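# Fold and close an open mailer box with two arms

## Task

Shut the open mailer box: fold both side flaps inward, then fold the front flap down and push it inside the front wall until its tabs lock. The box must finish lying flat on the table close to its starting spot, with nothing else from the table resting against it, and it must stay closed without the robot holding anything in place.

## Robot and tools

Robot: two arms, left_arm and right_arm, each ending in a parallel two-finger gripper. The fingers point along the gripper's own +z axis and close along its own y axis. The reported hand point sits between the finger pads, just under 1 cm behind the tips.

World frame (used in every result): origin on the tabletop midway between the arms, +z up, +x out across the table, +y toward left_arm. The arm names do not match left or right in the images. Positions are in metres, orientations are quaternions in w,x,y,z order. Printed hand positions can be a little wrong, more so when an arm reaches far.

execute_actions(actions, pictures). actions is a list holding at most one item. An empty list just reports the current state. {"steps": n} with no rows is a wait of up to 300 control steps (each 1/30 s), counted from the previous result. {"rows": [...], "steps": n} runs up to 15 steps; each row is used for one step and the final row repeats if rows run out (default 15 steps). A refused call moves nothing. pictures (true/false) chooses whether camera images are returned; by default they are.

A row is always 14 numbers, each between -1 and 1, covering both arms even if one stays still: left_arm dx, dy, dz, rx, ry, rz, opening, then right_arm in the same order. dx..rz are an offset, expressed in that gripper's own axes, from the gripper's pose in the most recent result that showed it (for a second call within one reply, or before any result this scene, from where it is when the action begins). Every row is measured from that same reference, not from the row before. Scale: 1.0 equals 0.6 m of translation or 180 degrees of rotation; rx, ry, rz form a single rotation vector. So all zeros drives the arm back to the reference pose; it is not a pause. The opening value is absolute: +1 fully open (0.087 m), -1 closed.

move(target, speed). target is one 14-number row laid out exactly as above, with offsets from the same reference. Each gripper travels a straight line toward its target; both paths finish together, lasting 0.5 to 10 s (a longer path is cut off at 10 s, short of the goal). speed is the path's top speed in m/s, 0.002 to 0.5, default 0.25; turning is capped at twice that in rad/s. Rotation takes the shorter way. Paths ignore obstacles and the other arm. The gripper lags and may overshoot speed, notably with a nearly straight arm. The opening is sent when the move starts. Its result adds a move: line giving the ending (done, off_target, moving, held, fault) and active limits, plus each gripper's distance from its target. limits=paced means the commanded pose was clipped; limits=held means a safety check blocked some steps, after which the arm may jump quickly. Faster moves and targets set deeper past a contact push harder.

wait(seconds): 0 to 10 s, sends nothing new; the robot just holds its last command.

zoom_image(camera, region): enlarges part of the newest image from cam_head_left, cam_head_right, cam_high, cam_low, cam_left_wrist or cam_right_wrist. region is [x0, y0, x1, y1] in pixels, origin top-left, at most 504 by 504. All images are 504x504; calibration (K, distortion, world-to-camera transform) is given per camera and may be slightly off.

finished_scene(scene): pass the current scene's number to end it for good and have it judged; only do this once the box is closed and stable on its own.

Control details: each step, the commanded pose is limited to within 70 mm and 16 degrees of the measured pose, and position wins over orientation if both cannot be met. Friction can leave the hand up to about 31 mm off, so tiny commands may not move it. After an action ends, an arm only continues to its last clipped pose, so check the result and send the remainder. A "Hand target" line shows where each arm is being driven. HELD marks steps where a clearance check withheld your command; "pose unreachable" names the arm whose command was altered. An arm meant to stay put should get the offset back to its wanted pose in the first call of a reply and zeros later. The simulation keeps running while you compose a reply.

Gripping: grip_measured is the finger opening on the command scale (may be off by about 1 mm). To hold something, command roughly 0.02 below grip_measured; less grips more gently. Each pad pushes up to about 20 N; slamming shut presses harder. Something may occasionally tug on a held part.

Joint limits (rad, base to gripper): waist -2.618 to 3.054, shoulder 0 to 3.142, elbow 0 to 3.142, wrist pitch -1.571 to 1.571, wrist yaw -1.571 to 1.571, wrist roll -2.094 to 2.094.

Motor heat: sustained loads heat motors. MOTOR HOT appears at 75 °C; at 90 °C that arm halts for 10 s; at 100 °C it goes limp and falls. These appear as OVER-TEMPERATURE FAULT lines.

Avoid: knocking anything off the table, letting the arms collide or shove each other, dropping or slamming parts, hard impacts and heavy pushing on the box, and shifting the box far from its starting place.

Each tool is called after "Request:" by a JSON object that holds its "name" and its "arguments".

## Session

Request:
{"name": "execute_actions", "arguments": {"actions": []}}

Scene clock: 0.00 s of 5140.00 s.
left_arm: end_effector_position=(+0.3128, +0.5508, +0.2517) grip_measured=+0.979 end_effector_quat_wxyz=(-0.541, +0.589, -0.517, +0.305) | right_arm: end_effector_position=(+0.1221, -0.0676, +0.2941) grip_measured=+1.000 end_effector_quat_wxyz=(-0.127, +0.063, +0.914, +0.379)
Joint positions: left_arm=[ 1.178  1.269  0.853  0.125  0.652 -1.185  0.087] | right_arm=[ 0.769  1.43   1.569 -1.256 -0.712  1.033  0.087]
Joint velocities: left_arm=[-0.012 -0.017  0.007  0.007 -0.007  0.037  0.   ] | right_arm=[ 0.007 -0.012 -0.012 -0.066 -0.007 -0.051  0.   ]
Motor temperatures (°C, as the motors report them): left_arm=[22 29 29 28 21 22] | right_arm=[21 27 26 28 22 22]
Hand target (left_arm): +0.313, +0.551, +0.252; -0.541, +0.589, -0.517, +0.305
Hand target (right_arm): +0.122, -0.068, +0.294; -0.127, +0.063, +0.914, +0.379
camera_calibration (this result's frames):
cam_left_wrist: T_world_to_cam=[[0.276819, -0.127196, 0.952467, -0.256787], [-0.538831, -0.84125, 0.0442593, 0.637252], [0.795633, -0.525471, -0.301411, 0.257281], [0, 0, 0, 1]] pos_world=[0.209753, 0.63862, 0.293924]
cam_right_wrist: T_world_to_cam=[[-0.201781, -0.718916, -0.665165, 0.167144], [-0.479183, -0.519841, 0.707212, -0.162368], [-0.854206, 0.461437, -0.239599, 0.345988], [0, 0, 0, 1]] pos_world=[0.251467, -0.123895, 0.308904]

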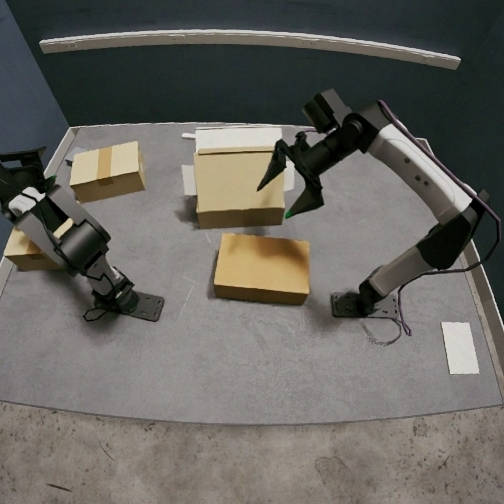

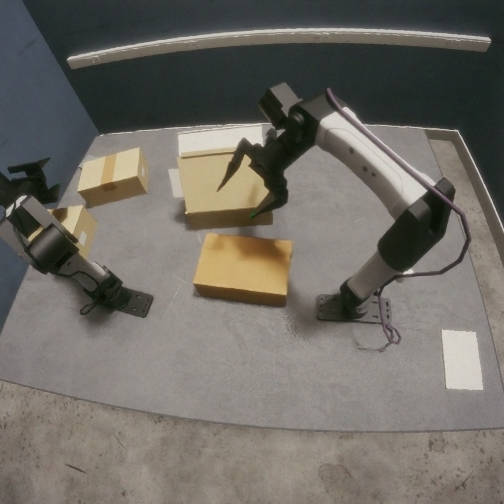

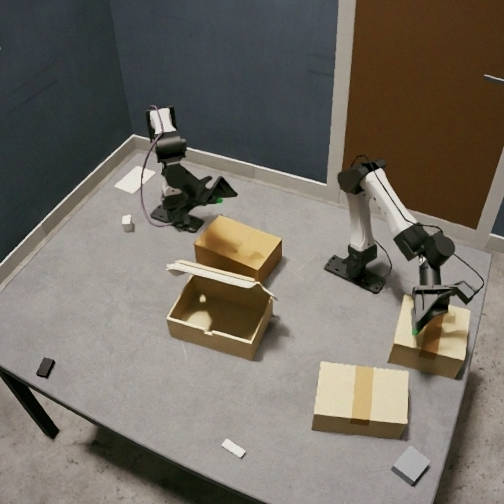

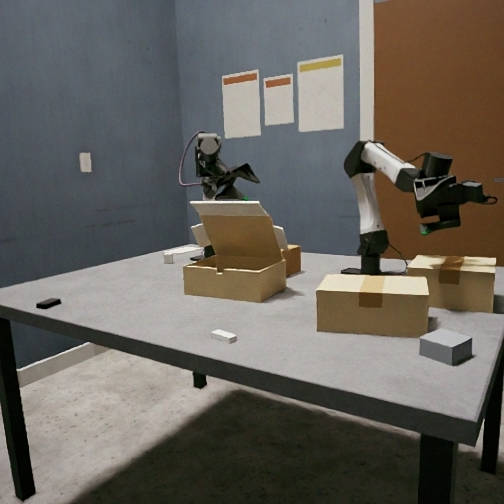

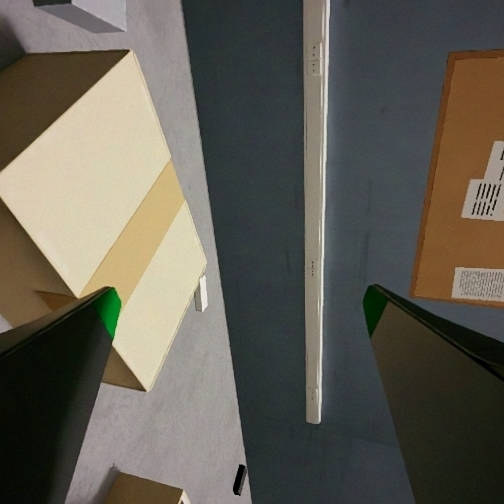

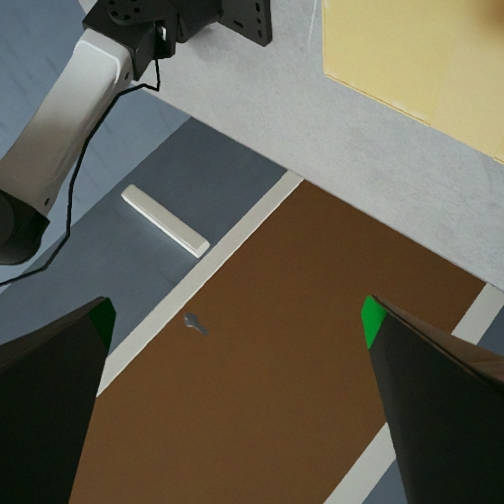

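Request:
{"name": "move", "arguments": {"target": [0.607,0.032,-0.217,0.265,0.43,0.172,-1,-0.435,-0.092,-0.16,-0.209,-0.218,-0.24,0.3], "speed": 0.25}}

Scene clock: 23.57 s of 5140.00 s.
left_arm: end_effector_position=(+0.2924, +0.1705, +0.2005) grip_measured=-1.000 end_effector_quat_wxyz=(+0.358, +0.109, +0.686, -0.624) | right_arm: end_effector_position=(+0.3759, -0.1776, +0.2587) grip_measured=+0.300 end_effector_quat_wxyz=(+0.354, -0.121, +0.697, +0.612)
Joint positions: left_arm=[ 0.299  1.492  0.526  1.117  1.336 -1.039  0.   ] | right_arm=[ 0.059  1.605  0.992  0.614 -1.204  0.876  0.057]
Joint velocities: left_arm=[-0.007 -0.002 -0.007 -0.007  0.037  0.051  0.   ] | right_arm=[-0.012 -0.007 -0.002  0.081 -0.007  0.066 -0.001]
Motor temperatures (°C, as the motors report them): left_arm=[22 29 31 32 21 22] | right_arm=[21 28 28 29 22 22]
Hand target (left_arm): +0.294, +0.169, +0.200; +0.356, +0.116, +0.685, -0.625
Hand target (right_arm): +0.377, -0.180, +0.249; +0.346, -0.113, +0.699, +0.615
Off the commanded pose (left_arm): 0.010 m, 2 deg.
Off the commanded pose (right_arm): 0.010 m, 2 deg.
After step 90, 16.43 s passed at rest.
move: done
camera_calibration (this result's frames):
cam_left_wrist: T_world_to_cam=[[-0.603573, -0.196388, 0.772743, 0.054558], [-0.72495, 0.538609, -0.429358, 0.222688], [-0.331885, -0.819349, -0.467461, 0.471381], [0, 0, 0, 1]] pos_world=[0.350812, 0.276999, 0.273806]
cam_right_wrist: T_world_to_cam=[[0.59867, -0.241358, -0.763767, -0.0748981], [-0.736463, -0.540825, -0.406362, 0.308221], [-0.314986, 0.805763, -0.501528, 0.531293], [0, 0, 0, 1]] pos_world=[0.439182, -0.27948, 0.334503]

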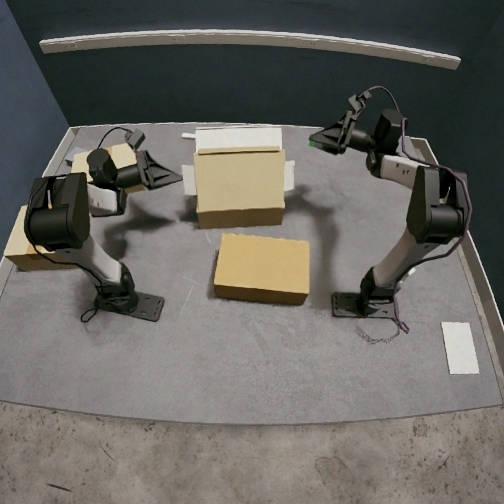

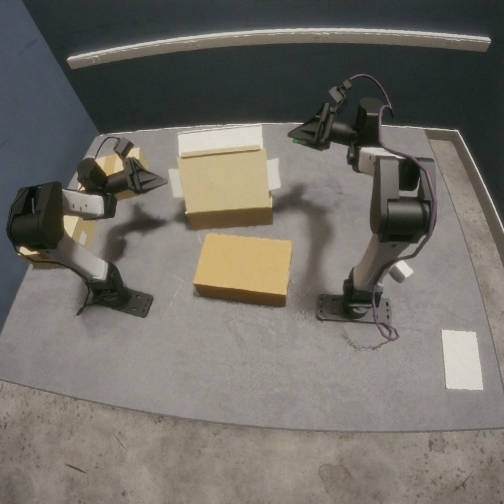

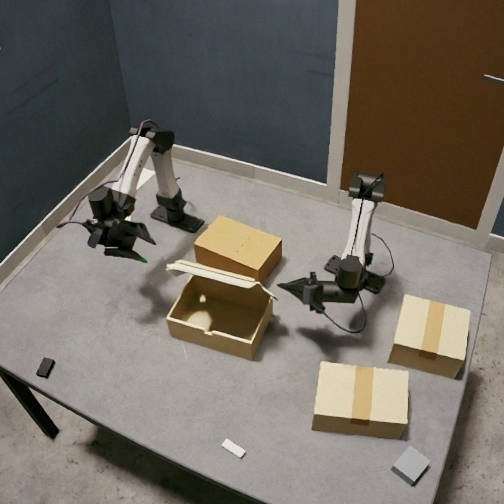

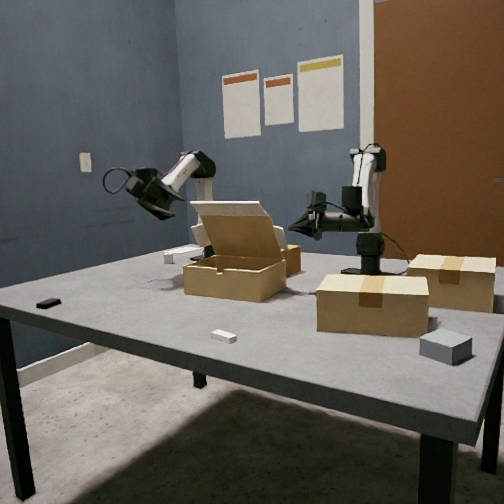

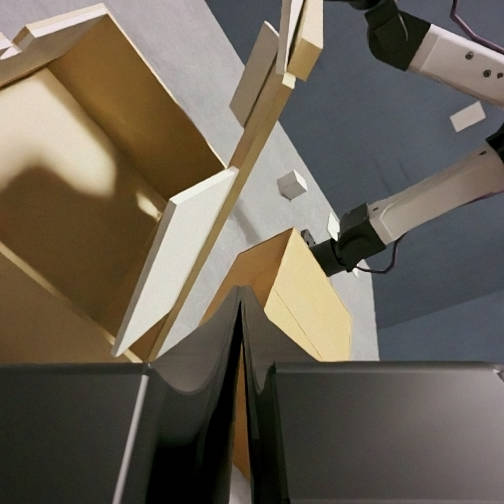

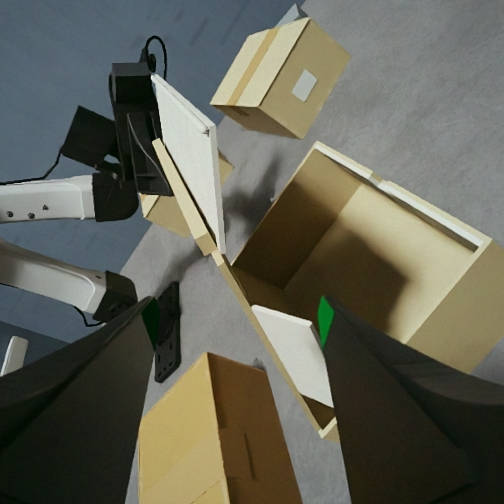

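Request:
{"name": "move", "arguments": {"target": [-0.03,0.098,-0.022,0,0,0.1,0,0.152,-0.075,-0.01,0,0,-0.1,0], "speed": 0.15}}

Scene clock: 30.93 s of 5140.00 s.
left_arm: end_effector_position=(+0.3311, +0.1968, +0.1644) grip_measured=+0.000 end_effector_quat_wxyz=(+0.449, +0.214, +0.662, -0.561) | right_arm: end_effector_position=(+0.3374, -0.1703, +0.1738) grip_measured=+0.000 end_effector_quat_wxyz=(+0.447, -0.229, +0.668, +0.549)
Joint positions: left_arm=[ 0.364  1.726  0.606  1.306  1.401 -0.767  0.044] | right_arm=[ 0.098  1.606  0.631  0.98  -1.165  0.563  0.044]
Joint velocities: left_arm=[ 0.002  0.012  0.007 -0.022 -0.007 -0.095  0.   ] | right_arm=[-0.007 -0.002  0.007  0.081  0.007  0.051 -0.001]
Motor temperatures (°C, as the motors report them): left_arm=[22 29 32 31 21 22] | right_arm=[21 28 28 30 22 22]
Hand target (left_arm): +0.335, +0.200, +0.163; +0.451, +0.215, +0.662, -0.559
Hand target (right_arm): +0.335, -0.169, +0.166; +0.445, -0.229, +0.670, +0.549
Off the commanded pose (left_arm): 0.006 m, 0 deg.
Off the commanded pose (right_arm): 0.008 m, 0 deg.
After step 90, 2.60 s passed at rest.
move: done
camera_calibration (this result's frames):
cam_left_wrist: T_world_to_cam=[[-0.791565, -0.277913, 0.544233, 0.226746], [-0.588058, 0.588608, -0.554733, 0.186524], [-0.166172, -0.759148, -0.62935, 0.448729], [0, 0, 0, 1]] pos_world=[0.363737, 0.293878, 0.262476]
cam_right_wrist: T_world_to_cam=[[0.79267, -0.311593, -0.524008, -0.234023], [-0.593248, -0.59227, -0.545227, 0.216288], [-0.140465, 0.743052, -0.654327, 0.427695], [0, 0, 0, 1]] pos_world=[0.373892, -0.262619, 0.275148]

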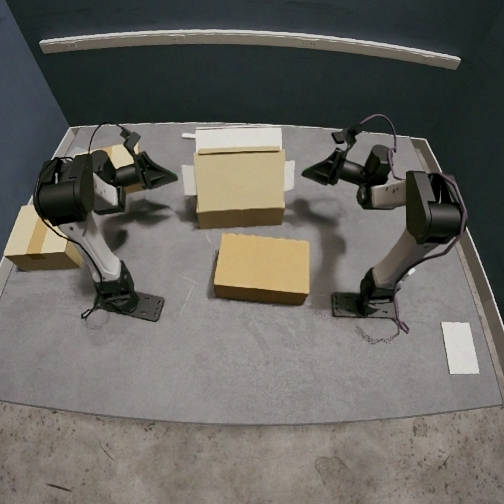

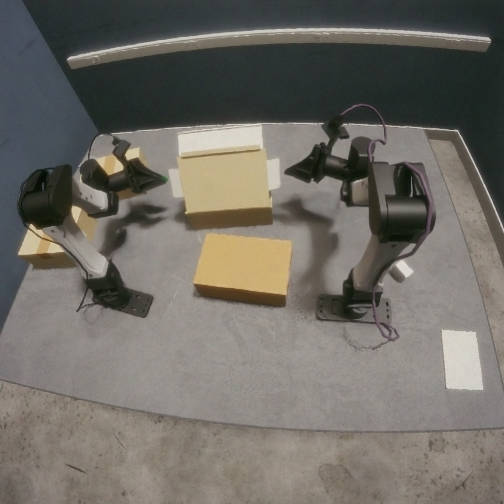

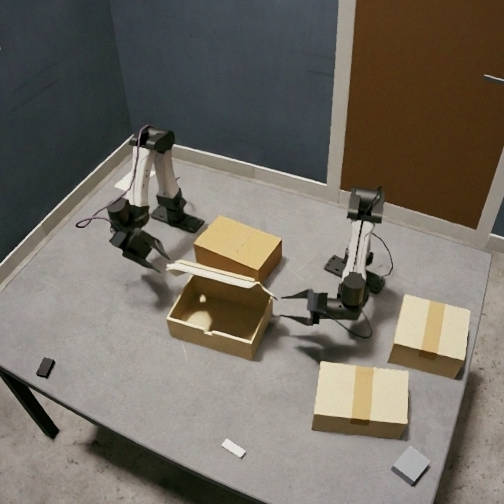

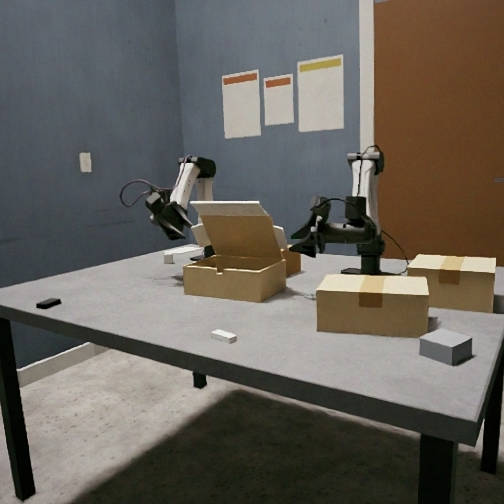

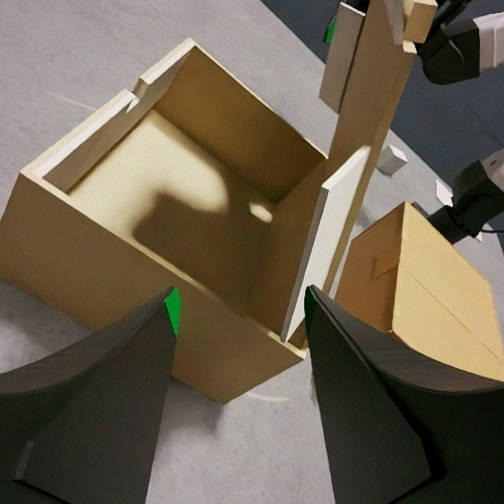

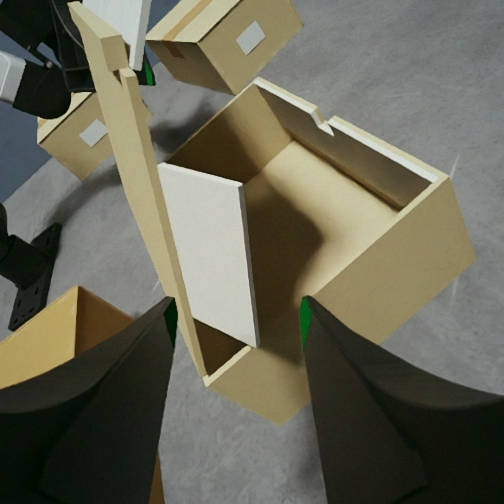

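Request:
{"name": "move", "arguments": {"target": [0.015,-0.075,0.04,0,0,0.05,0,0.012,0.055,0.035,0,0,-0.05,0], "speed": 0.1}}

Scene clock: 35.07 s of 5140.00 s.
left_arm: end_effector_position=(+0.3052, +0.1623, +0.1914) grip_measured=+0.000 end_effector_quat_wxyz=(+0.504, +0.272, +0.634, -0.520) | right_arm: end_effector_position=(+0.3209, -0.1408, +0.1861) grip_measured=+0.000 end_effector_quat_wxyz=(+0.489, -0.280, +0.646, +0.514)
Joint positions: left_arm=[ 0.249  1.478  0.511  1.137  1.285 -0.559  0.044] | right_arm=[ 0.218  1.49   0.591  0.914 -1.046  0.413  0.044]
Joint velocities: left_arm=[-0.002 -0.027 -0.027 -0.022 -0.007  0.007 -0.001] | right_arm=[ 0.017  0.022  0.002 -0.007  0.007 -0.051  0.   ]
Motor temperatures (°C, as the motors report them): left_arm=[22 29 32 31 21 22] | right_arm=[21 28 28 30 22 22]
Hand target (left_arm): +0.300, +0.159, +0.185; +0.492, +0.264, +0.642, -0.525
Hand target (right_arm): +0.315, -0.140, +0.185; +0.488, -0.281, +0.648, +0.512
Off the commanded pose (left_arm): 0.011 m, 2 deg.
Off the commanded pose (right_arm): 0.006 m, 0 deg.
move: off_target (left_arm)
camera_calibration (this result's frames):
cam_left_wrist: T_world_to_cam=[[-0.873182, -0.308617, 0.377239, 0.243876], [-0.485756, 0.614466, -0.62167, 0.183999], [-0.0399424, -0.726076, -0.686453, 0.402273], [0, 0, 0, 1]] pos_world=[0.318395, 0.254284, 0.298528]
cam_right_wrist: T_world_to_cam=[[0.860374, -0.334341, -0.384671, -0.256113], [-0.508176, -0.620369, -0.597411, 0.209141], [-0.038899, 0.709478, -0.703653, 0.383405], [0, 0, 0, 1]] pos_world=[0.341548, -0.227901, 0.296208]

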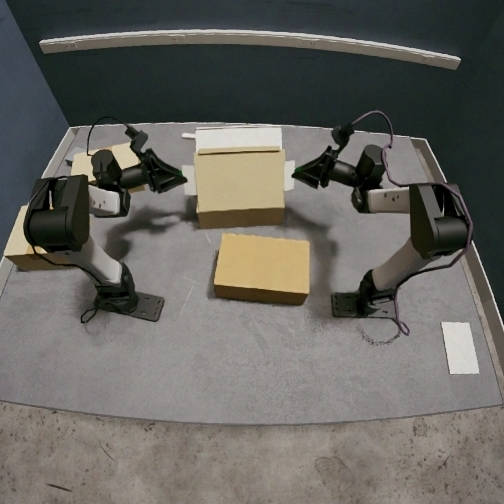

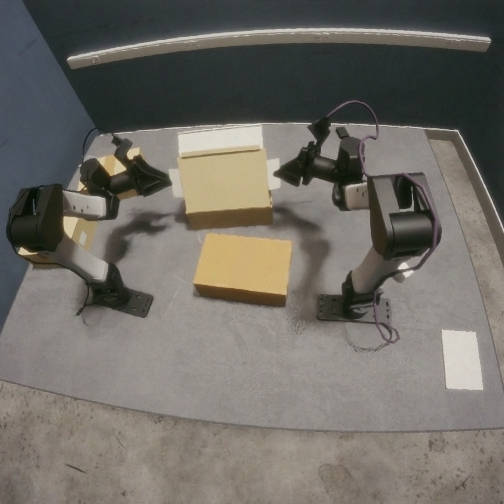

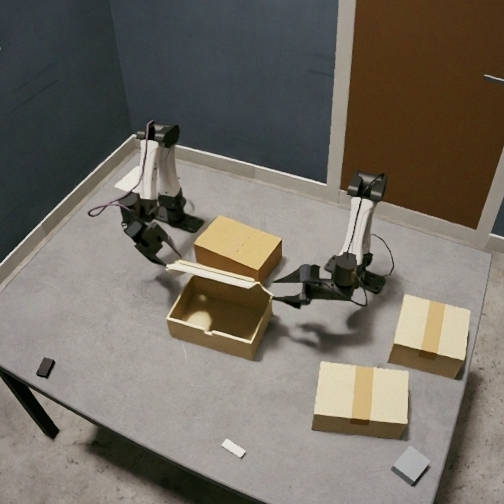

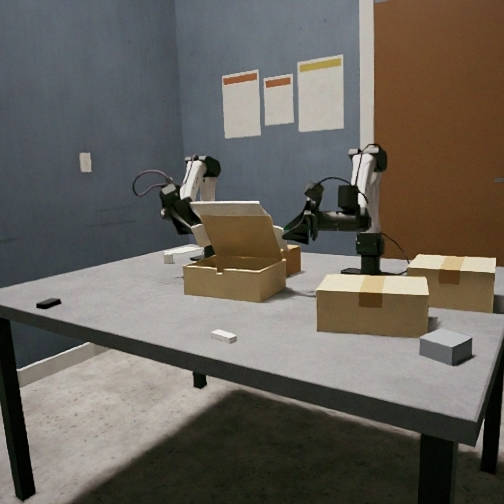

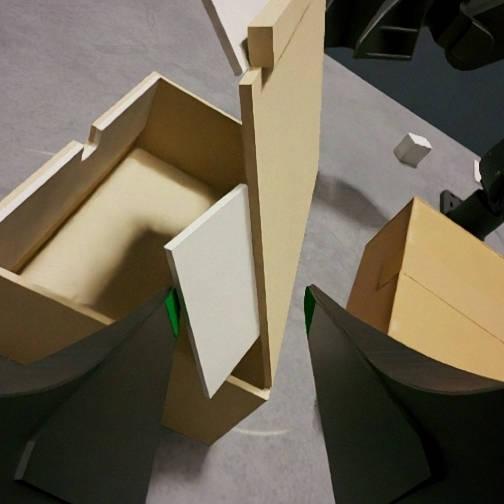

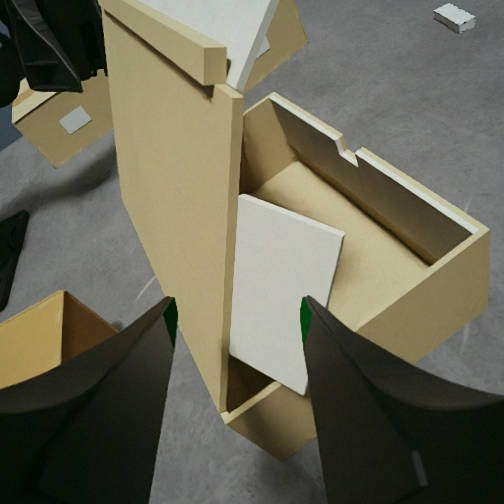

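Request:
{"name": "move", "arguments": {"target": [0,-0.045,-0.03,0,0,0,0,0,0,0,0,0,0,0], "speed": 0.08}}

Request:
{"name": "move", "arguments": {"target": [0,0,0.15,0,0,0,0,0,0.01,0.13,0,0,0,0], "speed": 0.06}}

Scene clock: 39.23 s of 5140.00 s.
left_arm: end_effector_position=(+0.2807, +0.1687, +0.2096) grip_measured=+0.000 end_effector_quat_wxyz=(+0.518, +0.287, +0.623, -0.512) | right_arm: end_effector_position=(+0.3210, -0.1409, +0.1859) grip_measured=+0.000 end_effector_quat_wxyz=(+0.489, -0.280, +0.647, +0.514)
Joint positions: left_arm=[ 0.286  1.331  0.455  1.124  1.322 -0.588  0.044] | right_arm=[ 0.218  1.49   0.591  0.913 -1.046  0.412  0.044]
Joint velocities: left_arm=[ 0.017 -0.012 -0.002 -0.168  0.022  0.066 -0.001] | right_arm=[-0.017  0.037  0.002 -0.022 -0.007  0.037  0.   ]
Motor temperatures (°C, as the motors report them): left_arm=[22 29 32 31 21 22] | right_arm=[21 29 28 30 22 22]
Hand target (left_arm): +0.275, +0.170, +0.202; +0.504, +0.273, +0.634, -0.520
Hand target (right_arm): +0.321, -0.141, +0.186; +0.489, -0.280, +0.646, +0.514
Off the commanded pose (left_arm): 0.010 m, 3 deg.
Off the commanded pose (right_arm): 0.000 m, 0 deg.
After step 90, 0.30 s passed at rest.
move: off_target (left_arm)
camera_calibration (this result's frames):
cam_left_wrist: T_world_to_cam=[[-0.890853, -0.308713, 0.333284, 0.231719], [-0.454218, 0.618564, -0.641143, 0.174023], [-0.00822877, -0.722548, -0.691272, 0.409971], [0, 0, 0, 1]] pos_world=[0.288845, 0.260114, 0.317746]
cam_right_wrist: T_world_to_cam=[[0.860095, -0.335227, -0.384524, -0.256378], [-0.508687, -0.620324, -0.597023, 0.20916], [-0.038391, 0.709099, -0.704063, 0.383179], [0, 0, 0, 1]] pos_world=[0.341617, -0.22791, 0.296071]

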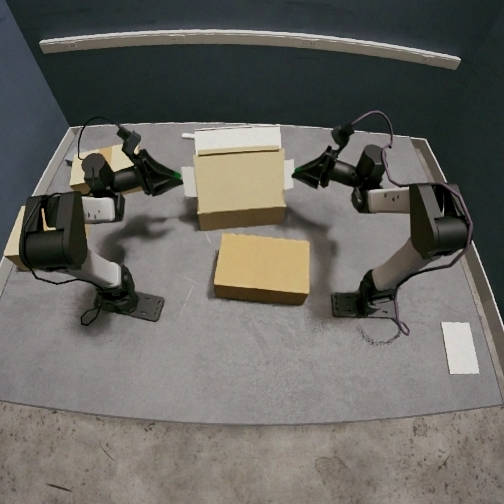

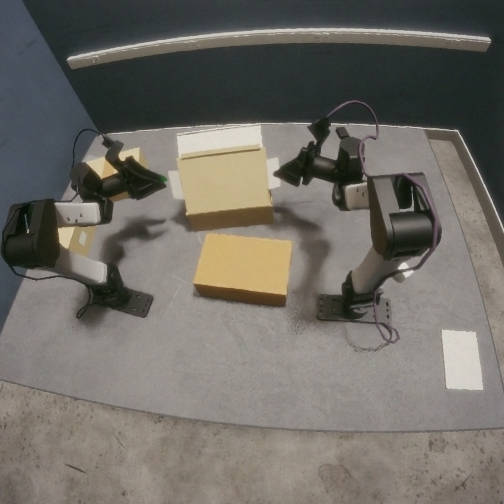

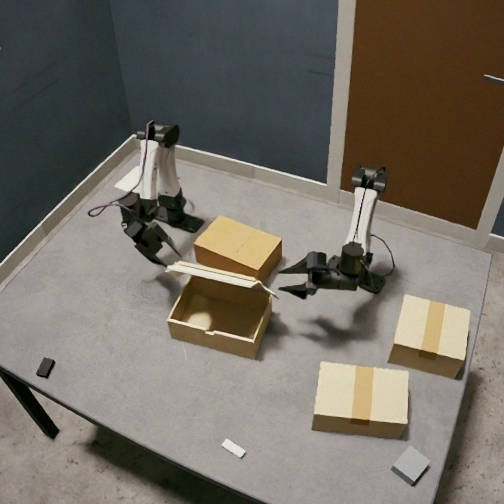

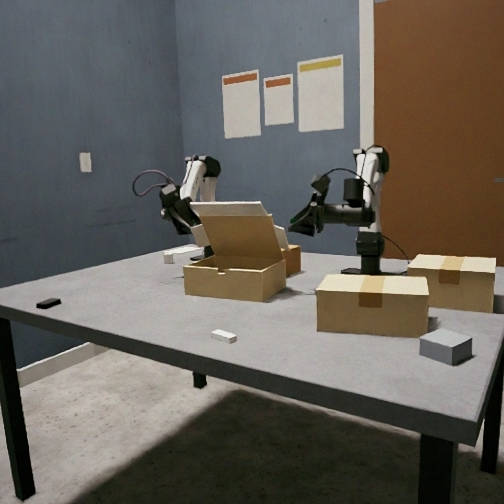

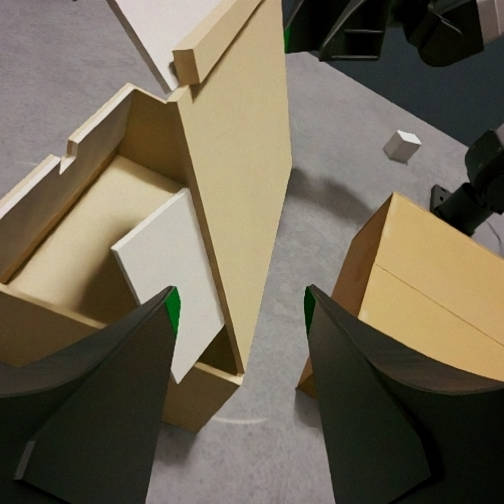

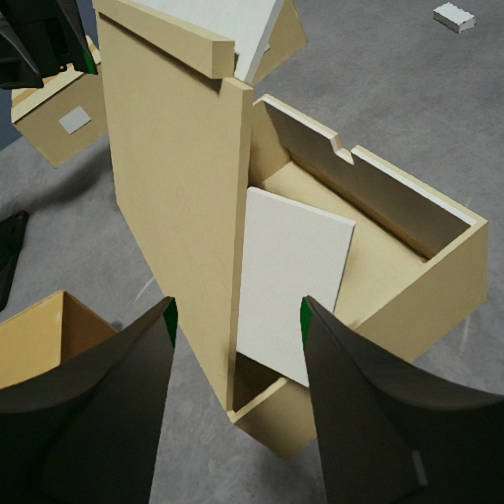

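Scene clock: 41.13 s of 5140.00 s.
left_arm: end_effector_position=(+0.3096, +0.0876, +0.2214) grip_measured=+0.000 end_effector_quat_wxyz=(+0.528, +0.289, +0.612, -0.514) | right_arm: end_effector_position=(+0.3390, -0.0712, +0.1893) grip_measured=+0.000 end_effector_quat_wxyz=(+0.490, -0.279, +0.646, +0.515)
Joint positions: left_arm=[-0.035  1.426  0.593  0.992  1.004 -0.466  0.044] | right_arm=[ 0.431  1.623  0.735  0.901 -0.832  0.412  0.044]
Joint velocities: left_arm=[-0.007  0.012  0.017 -0.081 -0.051  0.007 -0.   ] | right_arm=[-0.007  0.007  0.012 -0.007  0.022  0.11   0.001]
Motor temperatures (°C, as the motors report them): left_arm=[22 29 32 31 21 22] | right_arm=[21 29 28 30 22 22]
Hand target (left_arm): +0.313, +0.085, +0.217; +0.519, +0.284, +0.620, -0.515
Hand target (right_arm): +0.343, -0.067, +0.189; +0.489, -0.281, +0.647, +0.513
Off the commanded pose (left_arm): 0.008 m, 2 deg.
Off the commanded pose (right_arm): 0.007 m, 0 deg.
move: done
camera_calibration (this result's frames):
cam_left_wrist: T_world_to_cam=[[-0.898995, -0.302703, 0.316511, 0.234258], [-0.437877, 0.607251, -0.662955, 0.245582], [0.00847698, -0.734586, -0.678462, 0.352865], [0, 0, 0, 1]] pos_world=[0.315141, 0.180991, 0.32807]
cam_right_wrist: T_world_to_cam=[[0.859938, -0.334111, -0.385845, -0.246814], [-0.508929, -0.618626, -0.598576, 0.264071], [-0.0387032, 0.711106, -0.702019, 0.33667], [0, 0, 0, 1]] pos_world=[0.359668, -0.158511, 0.299183]

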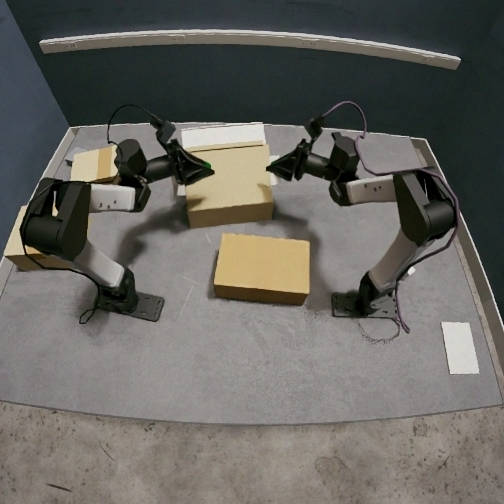

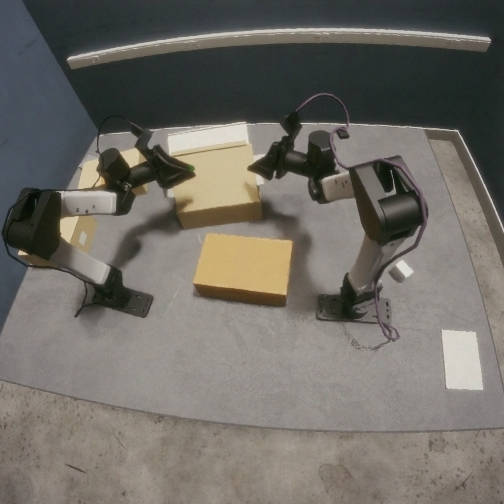

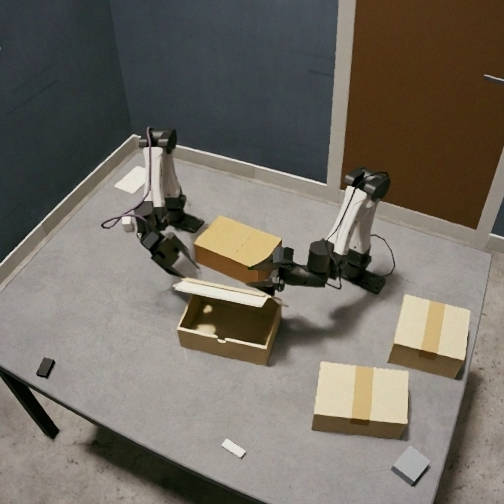

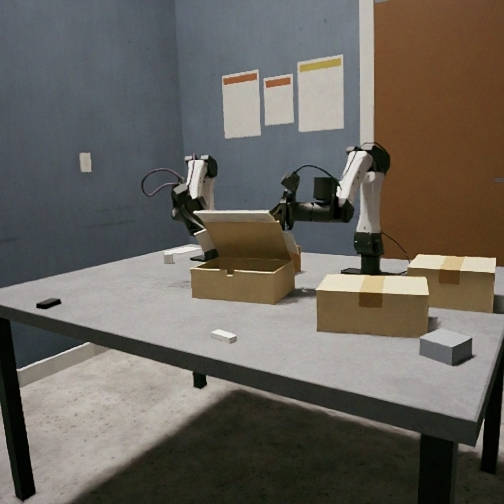

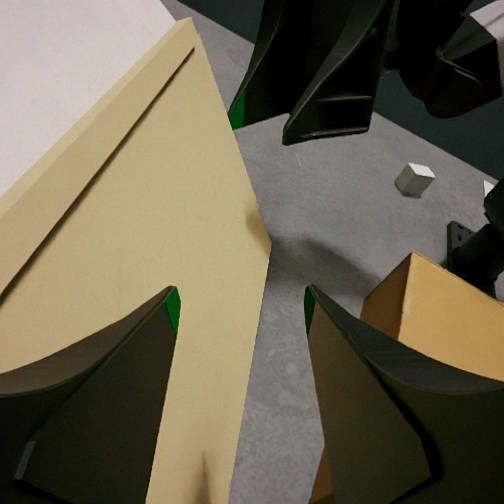

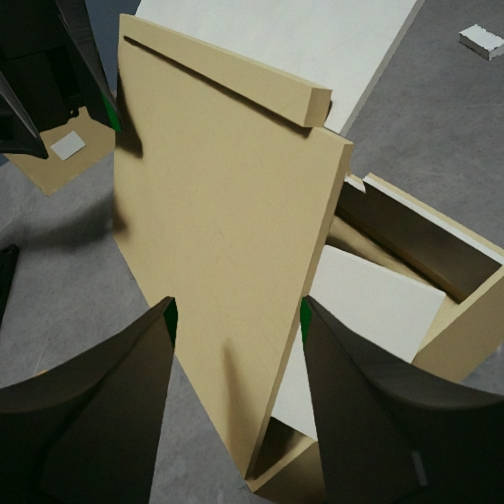

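Request:
{"name": "move", "arguments": {"target": [0,0,-0.2,0,0,0,0,0,0,-0.12,0,0,0,0], "speed": 0.12}}

Request:
{"name": "move", "arguments": {"target": [-0.05,0.07,0,0,0,-0.05,0,0,0,0,0,0,0,0], "speed": 0.1}}

Scene clock: 46.00 s of 5140.00 s.
left_arm: end_effector_position=(+0.2704, +0.1983, +0.2161) grip_measured=+0.000 end_effector_quat_wxyz=(+0.530, +0.299, +0.616, -0.499) | right_arm: end_effector_position=(+0.3183, -0.1348, +0.1856) grip_measured=+0.000 end_effector_quat_wxyz=(+0.487, -0.279, +0.649, +0.514)
Joint positions: left_arm=[ 0.42   1.373  0.428  1.454  1.444 -0.808  0.044] | right_arm=[ 0.241  1.483  0.588  0.901 -1.022  0.412  0.044]
Joint velocities: left_arm=[ 0.007  0.09  -0.032  0.359 -0.007 -0.271  0.   ] | right_arm=[ 0.007 -0.002 -0.007  0.051  0.051  0.007  0.   ]
Motor temperatures (°C, as the motors report them): left_arm=[22 29 32 31 21 22] | right_arm=[21 29 29 30 22 22]
Hand target (left_arm): +0.267, +0.200, +0.209; +0.524, +0.292, +0.621, -0.505
Hand target (right_arm): +0.314, -0.138, +0.188; +0.489, -0.279, +0.646, +0.515
Off the commanded pose (left_arm): 0.006 m, 2 deg.
Off the commanded pose (right_arm): 0.007 m, 0 deg.
After step 90, 0.23 s passed at rest.
move: done
camera_calibration (this result's frames):
cam_left_wrist: T_world_to_cam=[[-0.902039, -0.319268, 0.290507, 0.243934], [-0.430858, 0.625057, -0.650896, 0.149669], [0.0262267, -0.712301, -0.701384, 0.426637], [0, 0, 0, 1]] pos_world=[0.273335, 0.288223, 0.325791]
cam_right_wrist: T_world_to_cam=[[0.857447, -0.335329, -0.390306, -0.250303], [-0.512712, -0.621179, -0.592675, 0.211725], [-0.0437089, 0.708302, -0.704555, 0.380188], [0, 0, 0, 1]] pos_world=[0.339793, -0.221702, 0.295653]

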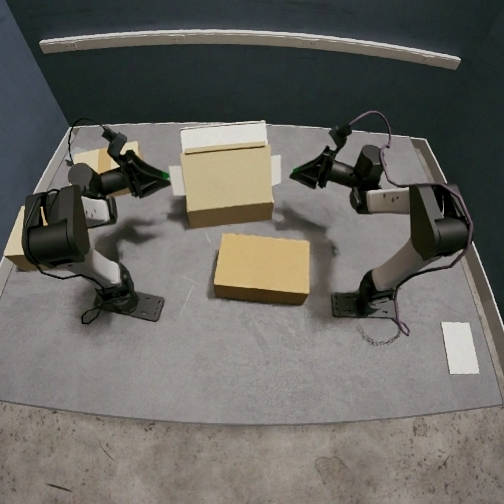

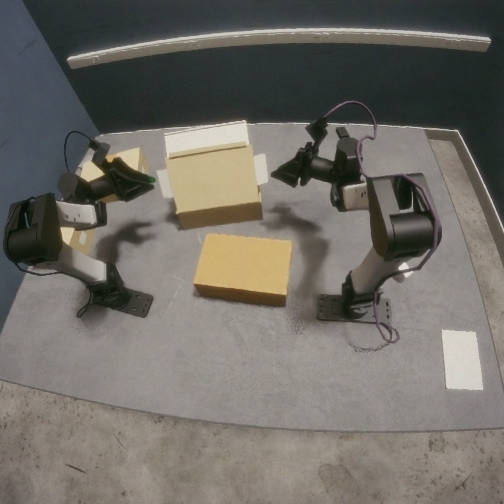

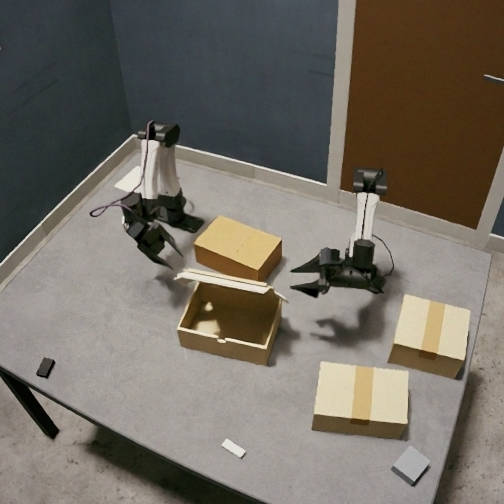

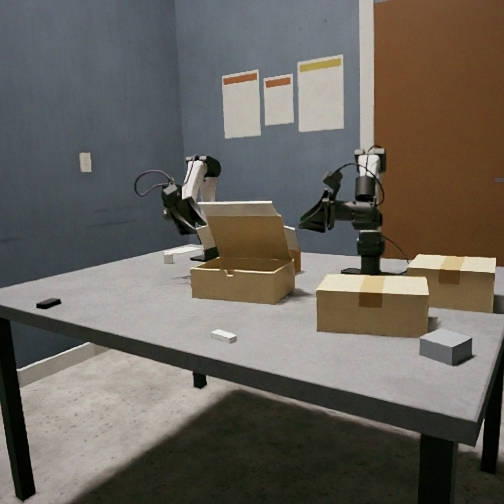

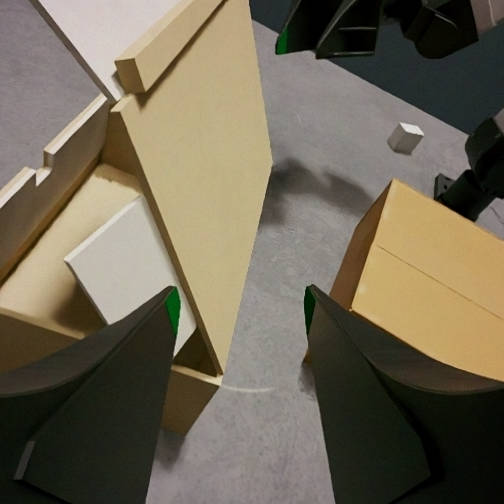

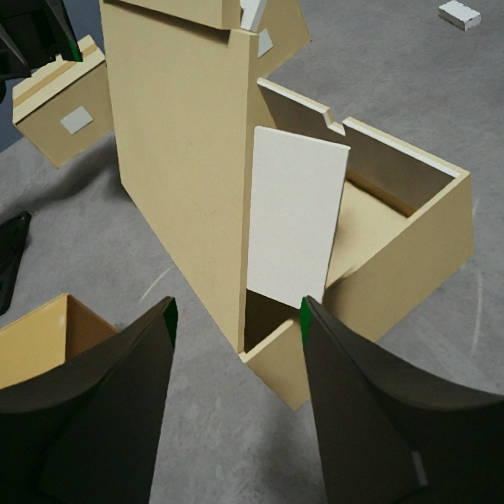

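Scene clock: 47.30 s of 5140.00 s.
left_arm: end_effector_position=(+0.3128, +0.2137, +0.2302) grip_measured=+0.000 end_effector_quat_wxyz=(+0.489, +0.249, +0.639, -0.539) | right_arm: end_effector_position=(+0.3183, -0.1348, +0.1856) grip_measured=+0.000 end_effector_quat_wxyz=(+0.487, -0.279, +0.649, +0.514)
Joint positions: left_arm=[ 0.438  1.561  0.636  1.482  1.459 -1.017  0.044] | right_arm=[ 0.241  1.483  0.588  0.901 -1.022  0.412  0.044]
Joint velocities: left_arm=[-0.002  0.017  0.002  0.051  0.007 -0.051 -0.001] | right_arm=[-0.007 -0.002  0.002 -0.037  0.066 -0.007  0.   ]
Motor temperatures (°C, as the motors report them): left_arm=[22 29 32 31 21 22] | right_arm=[21 29 29 30 22 22]
Hand target (left_arm): +0.316, +0.217, +0.230; +0.489, +0.250, +0.640, -0.538
Hand target (right_arm): +0.318, -0.135, +0.186; +0.487, -0.279, +0.649, +0.514
Off the commanded pose (left_arm): 0.005 m, 0 deg.
Off the commanded pose (right_arm): 0.000 m, 0 deg.
move: done
camera_calibration (this result's frames):
cam_left_wrist: T_world_to_cam=[[-0.849754, -0.292409, 0.438652, 0.226828], [-0.520842, 0.594295, -0.612811, 0.193492], [-0.0814973, -0.749207, -0.657303, 0.477791], [0, 0, 0, 1]] pos_world=[0.332465, 0.309299, 0.333129]
cam_right_wrist: T_world_to_cam=[[0.857447, -0.335329, -0.390306, -0.250303], [-0.512712, -0.621179, -0.592675, 0.211725], [-0.0437089, 0.708302, -0.704555, 0.380188], [0, 0, 0, 1]] pos_world=[0.339793, -0.221702, 0.295653]

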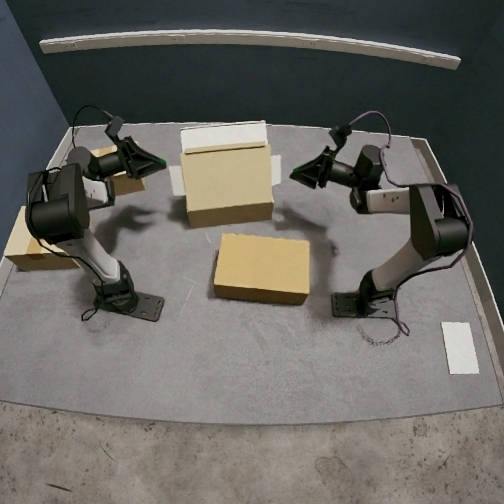

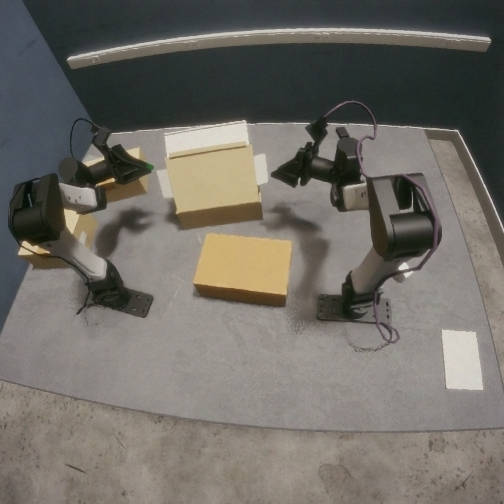

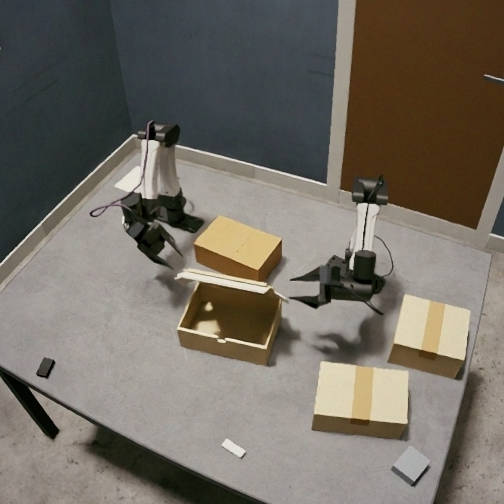

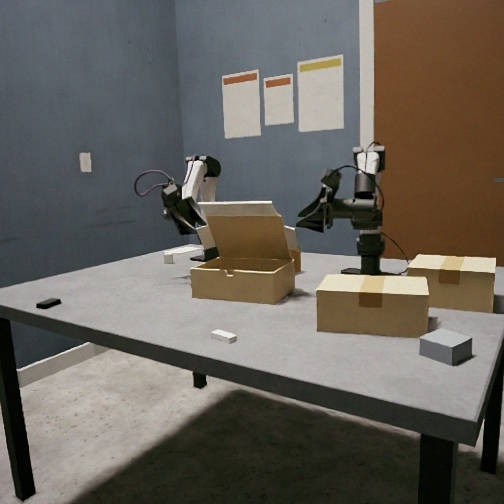

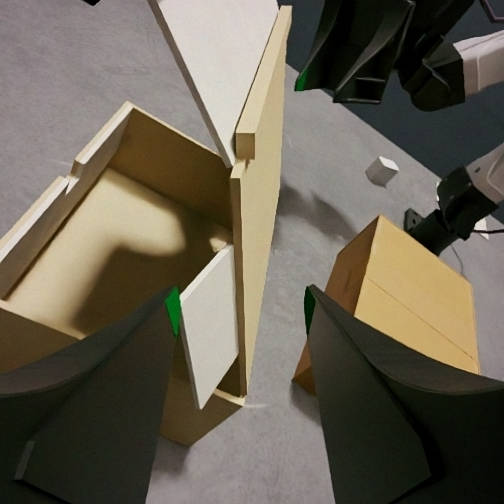

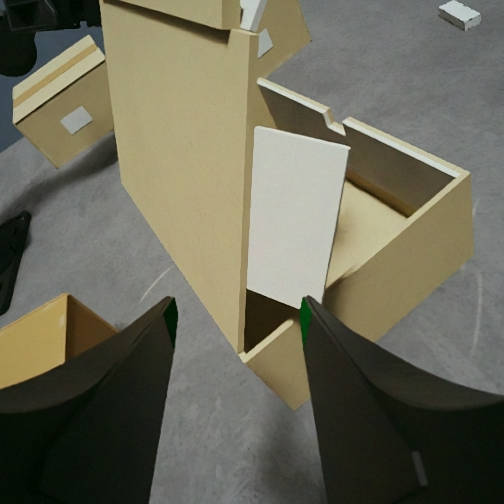

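Centered. Advance.

Request:
{"name": "move", "arguments": {"target": [-0.02,-0.01,0.13,0,0,0,0,0,0,0,0,0,0,0], "speed": 0.06}}

Scene clock: 50.53 s of 5140.00 s.
left_arm: end_effector_position=(+0.3407, +0.1445, +0.2461) grip_measured=+0.000 end_effector_quat_wxyz=(+0.491, +0.246, +0.635, -0.543) | right_arm: end_effector_position=(+0.3183, -0.1348, +0.1856) grip_measured=+0.000 end_effector_quat_wxyz=(+0.487, -0.279, +0.649, +0.514)
Joint positions: left_arm=[ 0.184  1.495  0.753  0.948  1.214 -0.66   0.044] | right_arm=[ 0.241  1.483  0.588  0.901 -1.022  0.412  0.044]
Joint velocities: left_arm=[-0.007 -0.012  0.027  0.007 -0.007  0.037 -0.   ] | right_arm=[ 0.012 -0.022 -0.012 -0.095 -0.037 -0.051  0.   ]
Motor temperatures (°C, as the motors report them): left_arm=[22 29 32 31 21 22] | right_arm=[21 29 29 30 22 22]
Hand target (left_arm): +0.341, +0.142, +0.251; +0.491, +0.247, +0.635, -0.543
Hand target (right_arm): +0.318, -0.135, +0.186; +0.487, -0.279, +0.649, +0.514
Off the commanded pose (left_arm): 0.004 m, 1 deg.
Off the commanded pose (right_arm): 0.000 m, 0 deg.
move: done
camera_calibration (this result's frames):
cam_left_wrist: T_world_to_cam=[[-0.850152, -0.286782, 0.441584, 0.221913], [-0.520299, 0.586265, -0.620953, 0.261885], [-0.080807, -0.757661, -0.647627, 0.437293], [0, 0, 0, 1]] pos_world=[0.360255, 0.241426, 0.347828]
cam_right_wrist: T_world_to_cam=[[0.857447, -0.335329, -0.390306, -0.250303], [-0.512712, -0.621179, -0.592675, 0.211725], [-0.0437089, 0.708302, -0.704555, 0.380188], [0, 0, 0, 1]] pos_world=[0.339793, -0.221702, 0.295653]

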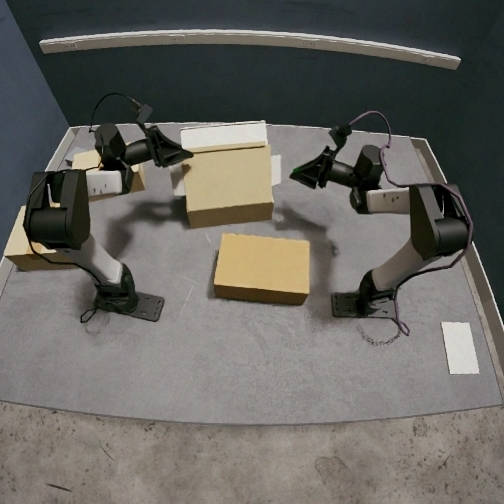

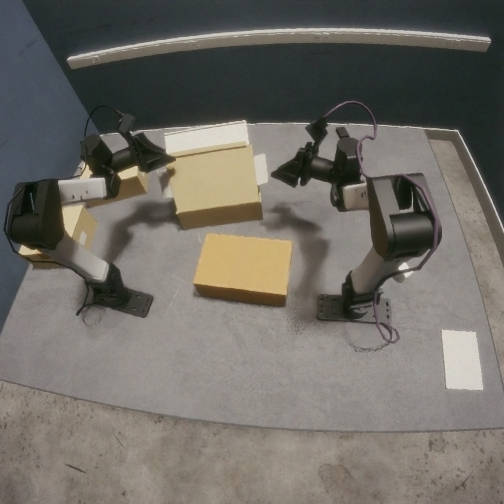

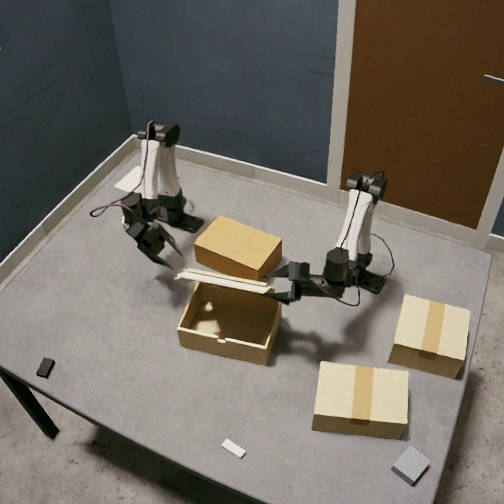

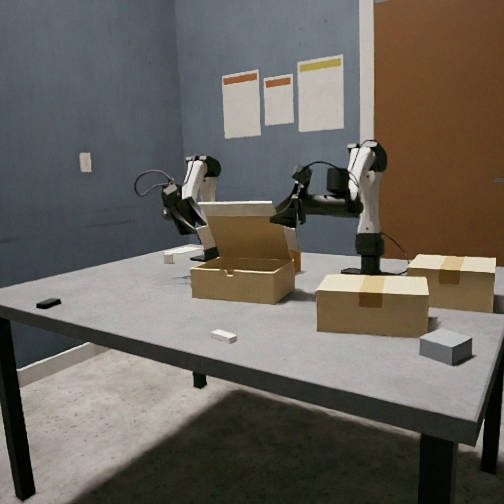

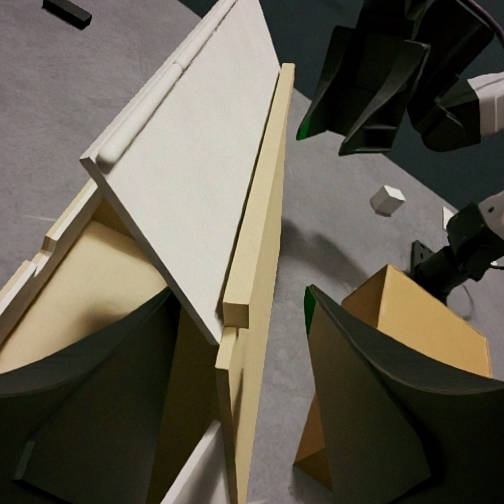

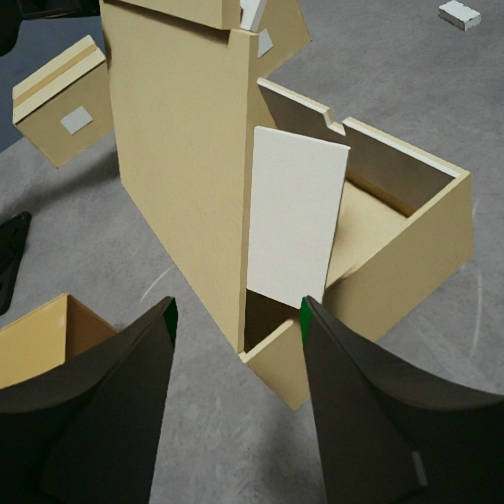

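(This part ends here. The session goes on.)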